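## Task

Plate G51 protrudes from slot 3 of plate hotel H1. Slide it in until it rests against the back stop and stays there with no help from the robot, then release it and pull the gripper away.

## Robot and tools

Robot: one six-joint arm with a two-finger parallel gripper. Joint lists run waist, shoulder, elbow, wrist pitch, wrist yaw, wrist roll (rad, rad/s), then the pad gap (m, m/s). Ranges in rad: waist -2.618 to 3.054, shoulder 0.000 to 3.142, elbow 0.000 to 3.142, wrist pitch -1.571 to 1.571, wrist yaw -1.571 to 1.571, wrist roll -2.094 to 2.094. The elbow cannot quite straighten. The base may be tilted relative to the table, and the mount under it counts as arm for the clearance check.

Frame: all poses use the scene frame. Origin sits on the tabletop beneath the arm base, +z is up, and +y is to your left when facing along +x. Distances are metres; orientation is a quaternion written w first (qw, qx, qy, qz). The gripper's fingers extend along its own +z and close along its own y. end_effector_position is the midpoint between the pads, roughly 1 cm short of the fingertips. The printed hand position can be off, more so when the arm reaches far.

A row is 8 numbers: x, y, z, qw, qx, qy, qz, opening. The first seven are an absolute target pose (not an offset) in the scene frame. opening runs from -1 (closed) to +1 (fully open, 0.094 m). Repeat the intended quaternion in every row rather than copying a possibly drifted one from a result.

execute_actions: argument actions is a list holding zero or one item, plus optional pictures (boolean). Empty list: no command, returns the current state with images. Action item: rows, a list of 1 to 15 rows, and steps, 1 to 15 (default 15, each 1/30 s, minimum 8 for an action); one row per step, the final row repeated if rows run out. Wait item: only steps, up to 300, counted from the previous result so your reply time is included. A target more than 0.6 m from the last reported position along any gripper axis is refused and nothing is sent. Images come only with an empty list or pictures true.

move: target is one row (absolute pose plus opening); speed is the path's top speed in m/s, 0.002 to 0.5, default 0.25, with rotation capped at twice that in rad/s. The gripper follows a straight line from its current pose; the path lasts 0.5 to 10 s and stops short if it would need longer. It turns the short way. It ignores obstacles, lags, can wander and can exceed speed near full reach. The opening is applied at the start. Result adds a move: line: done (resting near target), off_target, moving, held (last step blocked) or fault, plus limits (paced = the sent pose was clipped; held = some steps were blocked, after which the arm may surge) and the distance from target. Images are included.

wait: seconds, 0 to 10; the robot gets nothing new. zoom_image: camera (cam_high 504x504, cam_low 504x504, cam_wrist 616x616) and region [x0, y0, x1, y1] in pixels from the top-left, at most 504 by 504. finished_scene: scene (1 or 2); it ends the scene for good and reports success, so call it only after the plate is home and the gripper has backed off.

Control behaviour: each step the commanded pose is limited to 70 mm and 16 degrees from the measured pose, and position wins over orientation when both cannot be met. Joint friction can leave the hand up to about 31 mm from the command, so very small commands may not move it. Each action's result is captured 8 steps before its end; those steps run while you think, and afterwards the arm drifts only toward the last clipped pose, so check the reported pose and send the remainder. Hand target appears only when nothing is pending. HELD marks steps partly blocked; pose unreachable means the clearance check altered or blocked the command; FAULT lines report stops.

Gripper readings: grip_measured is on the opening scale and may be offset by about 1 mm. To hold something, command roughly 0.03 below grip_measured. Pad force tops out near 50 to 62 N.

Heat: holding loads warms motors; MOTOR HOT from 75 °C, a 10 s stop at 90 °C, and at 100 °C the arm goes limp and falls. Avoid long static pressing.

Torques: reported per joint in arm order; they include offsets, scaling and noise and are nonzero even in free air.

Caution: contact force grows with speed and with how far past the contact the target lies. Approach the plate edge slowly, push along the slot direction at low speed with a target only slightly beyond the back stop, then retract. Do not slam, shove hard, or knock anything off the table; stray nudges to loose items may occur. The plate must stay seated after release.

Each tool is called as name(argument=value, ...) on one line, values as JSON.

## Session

execute_actions(actions=[])

Scene clock: 0.00 s of 7200.00 s.
end_effector_position=(+0.5561, -0.0029, +0.2979) grip_measured=+1.000 end_effector_quat_wxyz=(+0.542, -0.425, +0.701, -0.186)
Joint positions: [-0.346  2.319  1.153  1.029 -0.745 -0.205  0.094]
Joint velocities: [-0.022 -0.007  0.002 -0.022 -0.022  0.007  0.   ]
Joint torques (N m, as the arm reports them, + toward a larger angle): no reading
Hand target: +0.556, -0.003, +0.298; +0.542, -0.425, +0.701, -0.186

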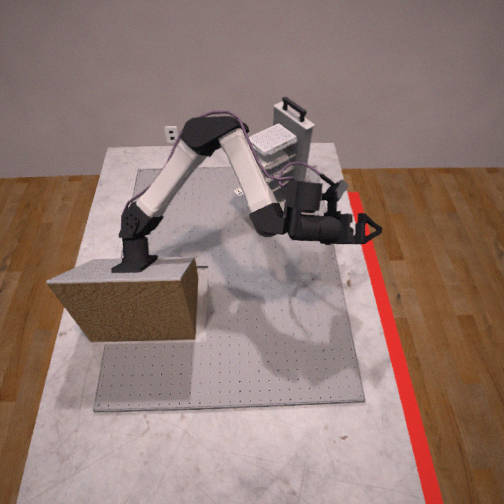

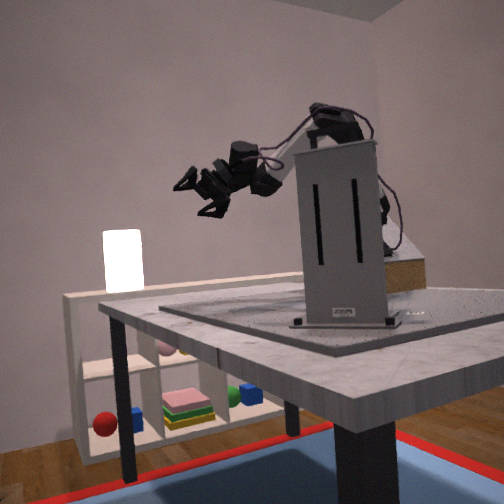

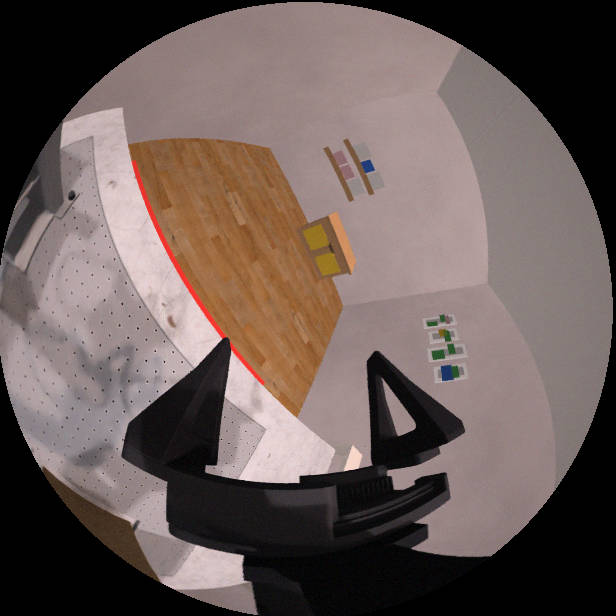

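move(target=[0.24,0.29,0.38,0.674,-0.213,0.674,0.213,-0.4], speed=0.2)

zoom_image(camera="cam_high", region=[180, 80, 340, 230])

Scene clock: 3.53 s of 7200.00 s.
end_effector_position=(+0.2527, +0.2779, +0.3674) grip_measured=-0.398 end_effector_quat_wxyz=(+0.665, -0.198, +0.690, +0.204)
Joint positions: [-0.001  0.5    0.231  0.679 -0.429  0.882  0.028]
Joint velocities: [ 0.002 -0.002 -0.012  0.066  0.081 -0.007  0.   ]
Joint torques (N m, as the arm reports them, + toward a larger angle): [ 0.46 -0.72  8.96  1.37  0.69  0.01]
Hand target: +0.245, +0.292, +0.380; +0.674, -0.214, +0.675, +0.212
Off the commanded pose: 0.022 m, 3 deg.
Kept back: nothing.
move: off_target

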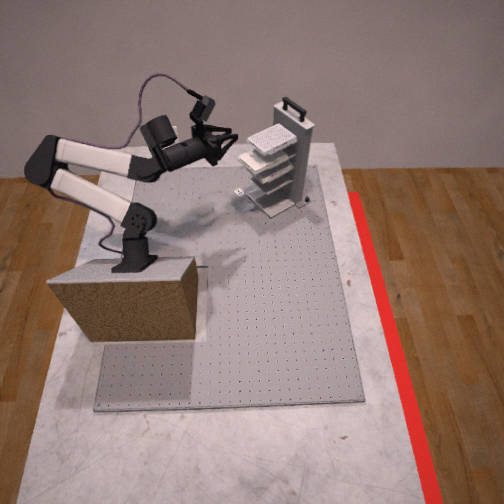

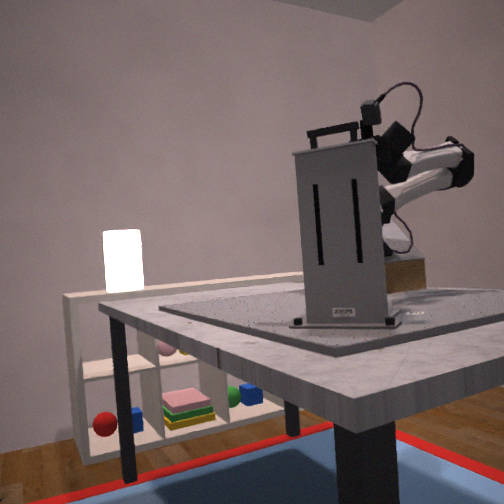

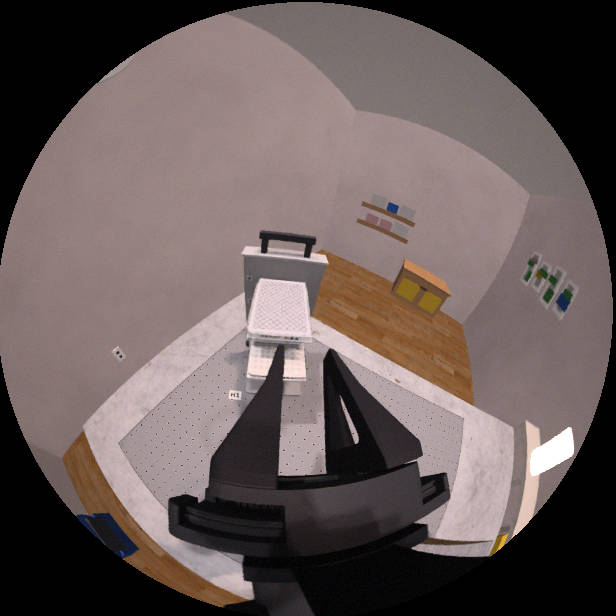

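Region (180, 80, 340, 230) of cam_high's 504x504 image, scaled by 3.150, with more detail than that image has; it fills the top 472 rows of this view, and the rest is white.

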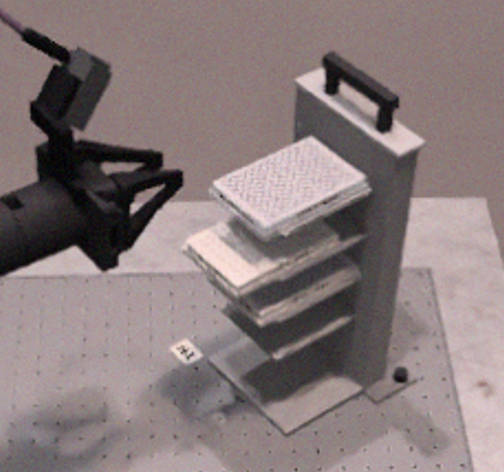

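move(target=[0.22,0.275,0.215,0.674,-0.213,0.674,0.213,-0.4], speed=0.1)

zoom_image(camera="cam_high", region=[180, 80, 340, 230])

Scene clock: 6.37 s of 7200.00 s.
end_effector_position=(+0.2210, +0.2830, +0.2221) grip_measured=-0.398 end_effector_quat_wxyz=(+0.634, -0.179, +0.737, +0.149)
Joint positions: [0.984 0.805 0.013 1.034 0.515 0.568 0.028]
Joint velocities: [ 0.002  0.032  0.027  0.037  0.007 -0.022 -0.001]
Joint torques (N m, as the arm reports them, + toward a larger angle): [-0.4  -1.09  2.51  2.29  0.54  0.07]
Hand target: +0.219, +0.276, +0.216; +0.632, -0.181, +0.741, +0.140
Off the commanded pose: 0.011 m, 12 deg.
joint sent to its limit — the command would take joint 3 (elbow) past its lower limit, so that joint was sent only as far as its limit.
Kept back: nothing.
move: off_target

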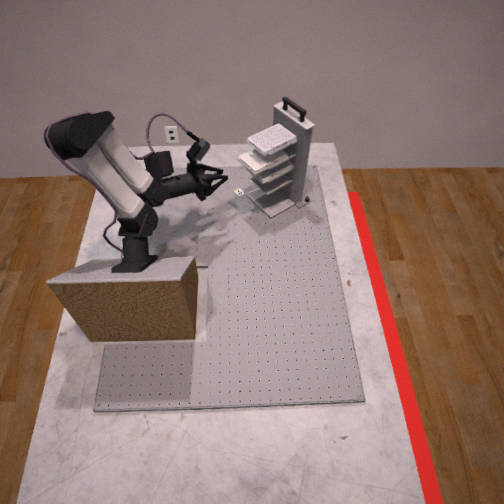

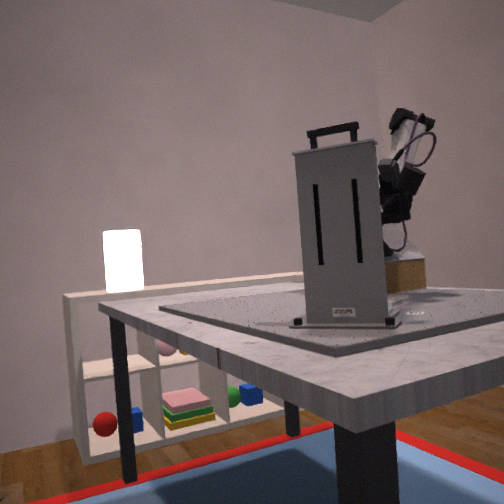

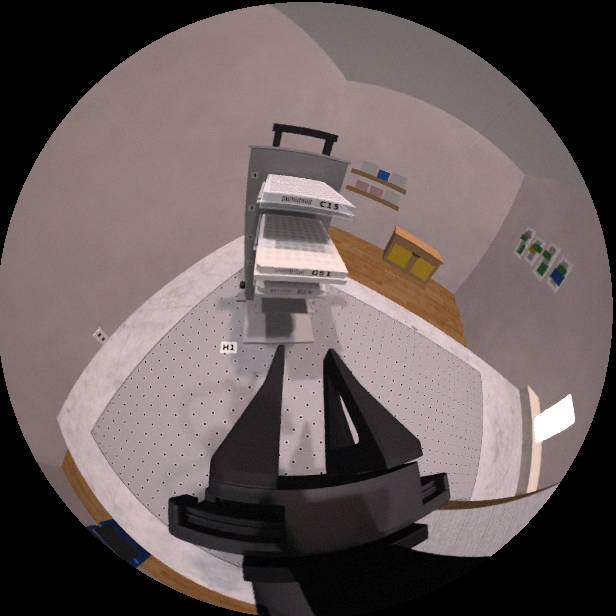

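Region (180, 80, 340, 230) of cam_high's 504x504 image, scaled by 3.150, with more detail than that image has; it fills the top 472 rows of this view, and the rest is white.

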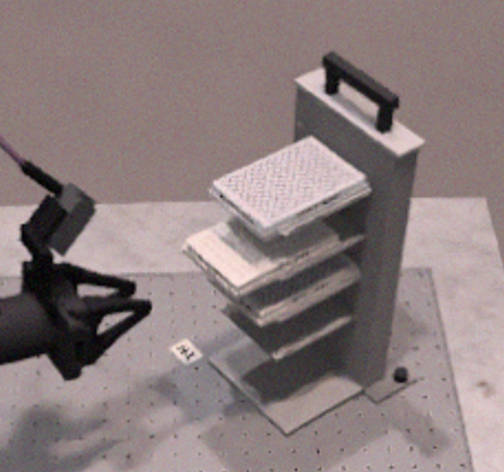

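move(target=[0.258,0.312,0.236,0.6,-0.234,0.741,0.189,-0.4], speed=0.05)

zoom_image(camera="cam_high", region=[190, 100, 320, 210])

Scene clock: 8.60 s of 7200.00 s.
end_effector_position=(+0.2528, +0.3018, +0.2260) grip_measured=-0.398 end_effector_quat_wxyz=(+0.590, -0.234, +0.751, +0.179)
Joint positions: [0.677 0.926 0.115 1.029 0.064 0.618 0.028]
Joint velocities: [-0.012  0.012 -0.007  0.037 -0.022 -0.081  0.001]
Joint torques (N m, as the arm reports them, + toward a larger angle): [-3.1  -1.44  7.41  2.27  0.44  0.07]
Hand target: +0.258, +0.311, +0.236; +0.600, -0.233, +0.742, +0.189
Off the commanded pose: 0.015 m, 2 deg.
Kept back: nothing.
move: off_target

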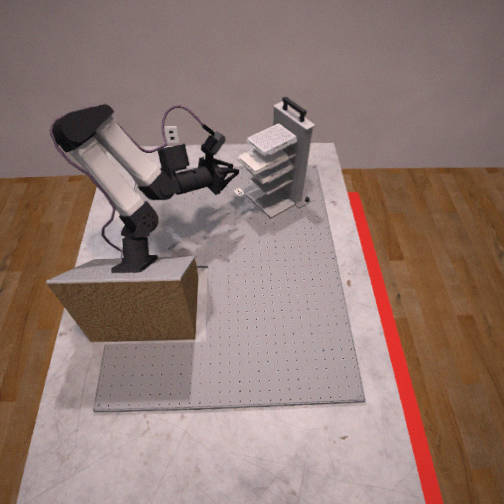

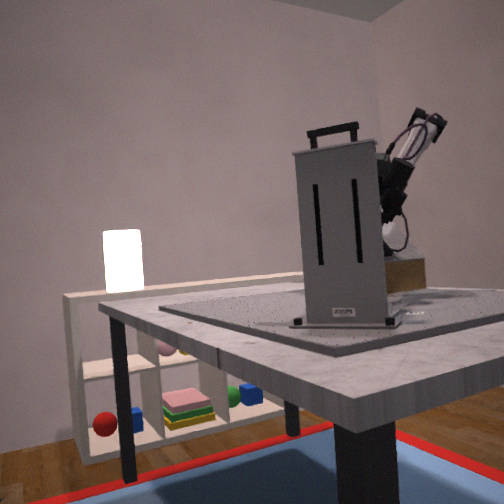

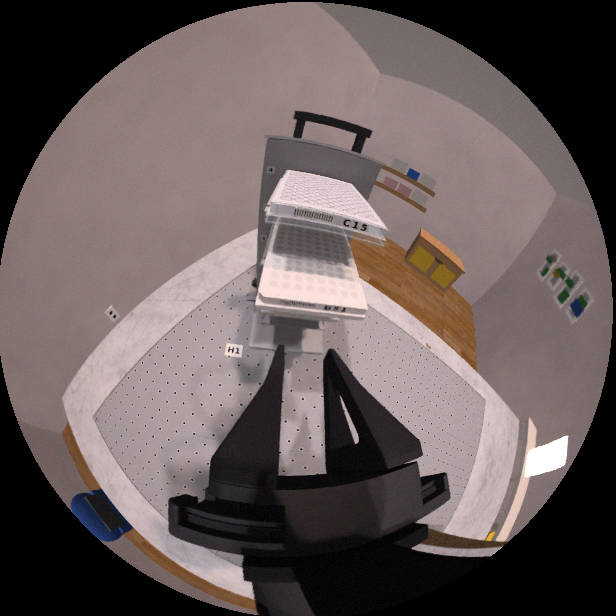

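Region (190, 100, 320, 210) of cam_high's 504x504 image, scaled by 3.877, with more detail than that image has; it fills the top 426 rows of this view, and the rest is white.

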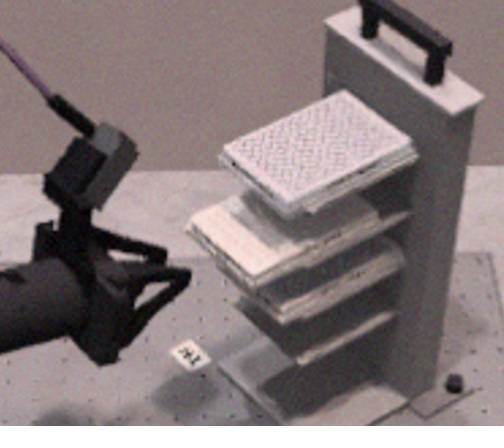

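Height matches; about 3 cm gap.

move(target=[0.294,0.332,0.236,0.6,-0.234,0.741,0.189,-0.4], speed=0.02)

zoom_image(camera="cam_high", region=[190, 100, 320, 210])

Scene clock: 11.67 s of 7200.00 s.
end_effector_position=(+0.2878, +0.3225, +0.2259) grip_measured=-0.398 end_effector_quat_wxyz=(+0.589, -0.234, +0.752, +0.179)
Joint positions: [0.619 1.127 0.256 1.087 0.005 0.631 0.028]
Joint velocities: [-0.007  0.012 -0.002 -0.007 -0.037  0.081 -0.001]
Joint torques (N m, as the arm reports them, + toward a larger angle): [-4.05 -2.38  7.24  2.26  0.45  0.11]
Hand target: +0.294, +0.331, +0.236; +0.600, -0.234, +0.741, +0.189
Off the commanded pose: 0.015 m, 2 deg.
Kept back: nothing.
move: off_target

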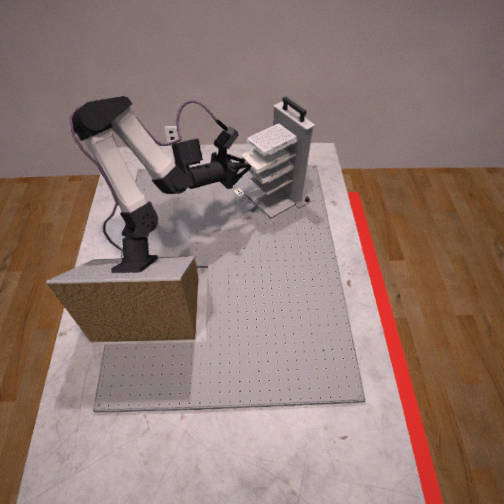

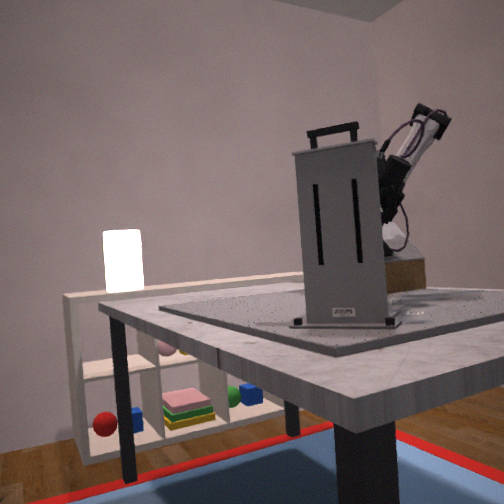

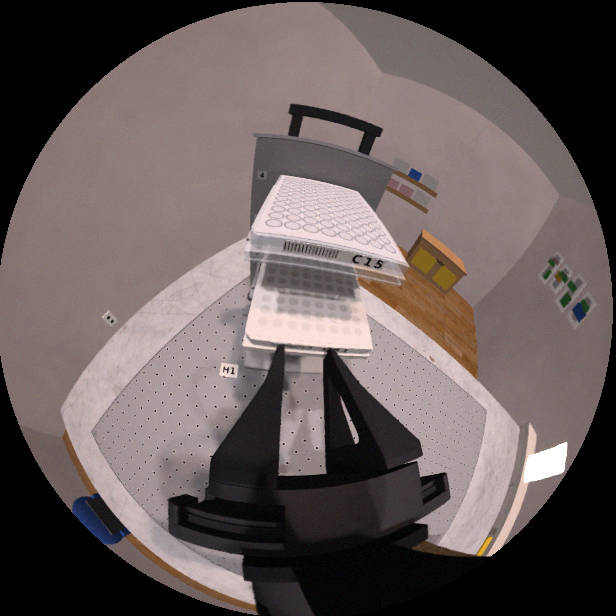

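Region (190, 100, 320, 210) of cam_high's 504x504 image, scaled by 3.877, with more detail than that image has; it fills the top 426 rows of this view, and the rest is white.

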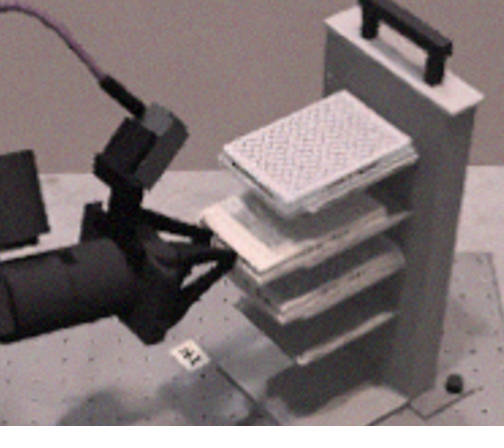

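move(target=[0.317,0.349,0.236,0.6,-0.234,0.741,0.189,-0.4], speed=0.015)

zoom_image(camera="cam_high", region=[190, 100, 320, 210])

Scene clock: 14.83 s of 7200.00 s.
end_effector_position=(+0.3071, +0.3369, +0.2257) grip_measured=-0.398 end_effector_quat_wxyz=(+0.590, -0.235, +0.751, +0.181)
Joint positions: [ 0.606  1.217  0.346  1.091 -0.01   0.634  0.028]
Joint velocities: [-0.022 -0.017 -0.007  0.022 -0.007  0.007  0.   ]
Joint torques (N m, as the arm reports them, + toward a larger angle): [-4.64 -2.48  8.84  2.1   0.46  0.13]
Hand target: +0.316, +0.348, +0.236; +0.600, -0.234, +0.741, +0.189
Off the commanded pose: 0.019 m, 2 deg.
Kept back: nothing.
move: off_target

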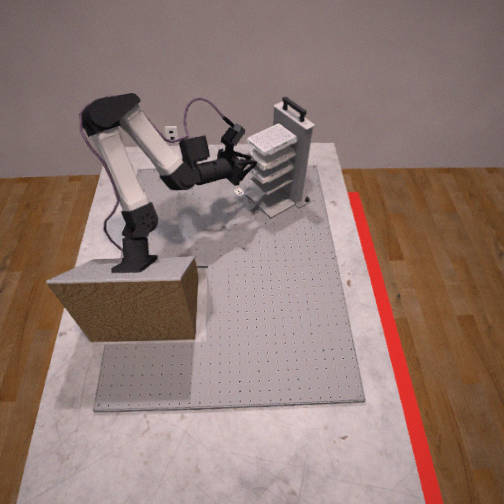

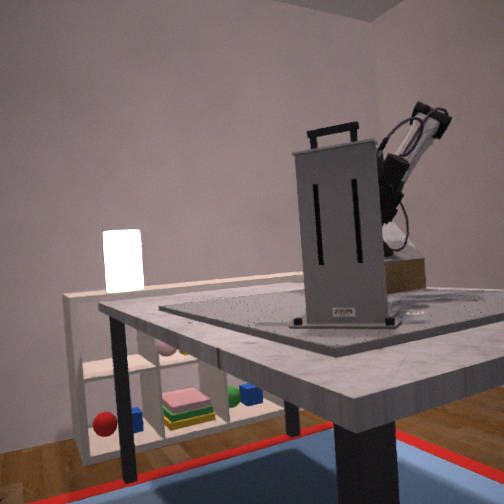

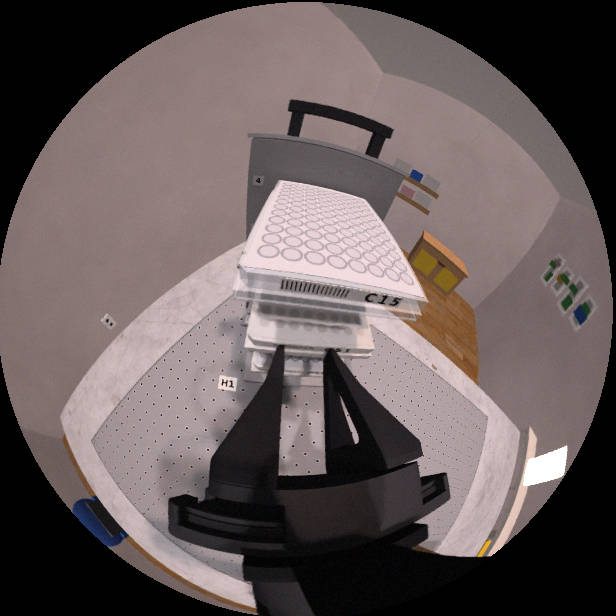

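Region (190, 100, 320, 210) of cam_high's 504x504 image, scaled by 3.877, with more detail than that image has; it fills the top 426 rows of this view, and the rest is white.

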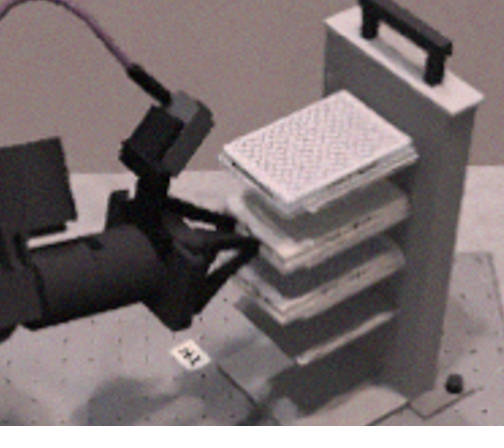

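move(target=[0.22,0.29,0.245,0.6,-0.234,0.741,0.189,-0.4], speed=0.1)

zoom_image(camera="cam_high", region=[230, 110, 320, 200])

Scene clock: 16.83 s of 7200.00 s.
end_effector_position=(+0.2236, +0.2949, +0.2474) grip_measured=-0.398 end_effector_quat_wxyz=(+0.601, -0.233, +0.740, +0.190)
Joint positions: [0.711 0.563 0.064 0.754 0.104 0.611 0.028]
Joint velocities: [-0.027  0.002 -0.012 -0.007 -0.066 -0.051  0.001]
Joint torques (N m, as the arm reports them, + toward a larger angle): [ 0.31 -2.63  4.71  2.01  0.55  0.01]
Hand target: +0.220, +0.291, +0.244; +0.600, -0.235, +0.741, +0.189
Off the commanded pose: 0.007 m, 0 deg.
Kept back: nothing.
move: done

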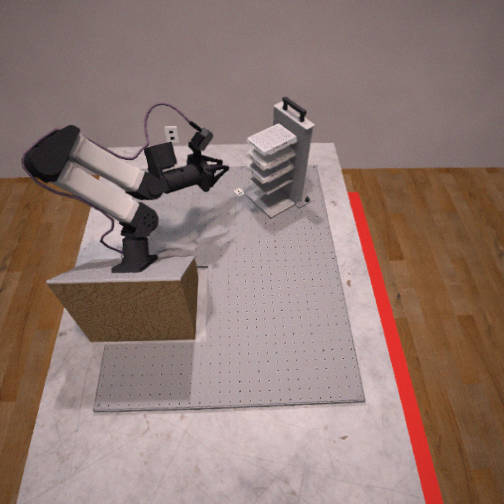

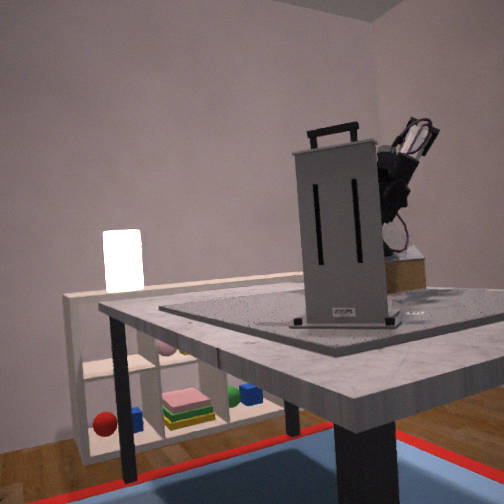

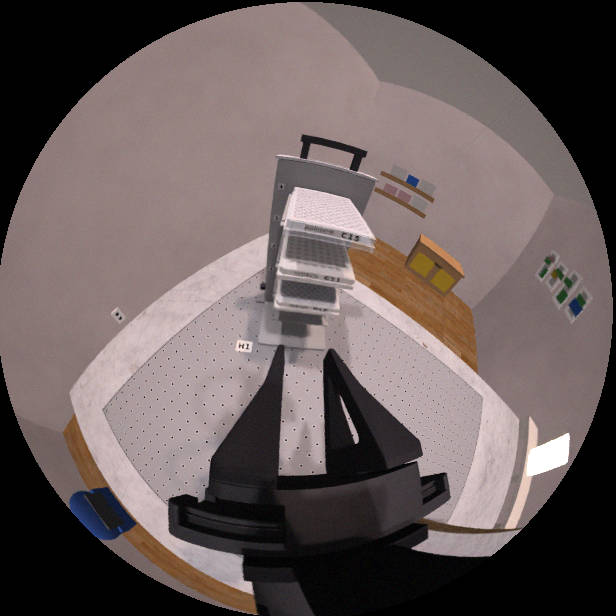

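Region (230, 110, 320, 200) of cam_high's 504x504 image, scaled by 5.600, with more detail than that image has.

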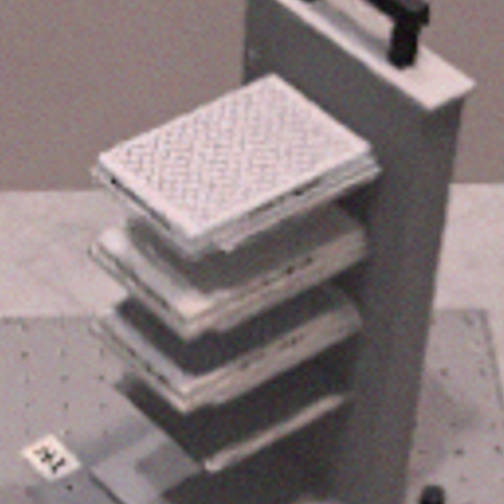

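finished_scene(scene=2)

The scene is finished: the task was done.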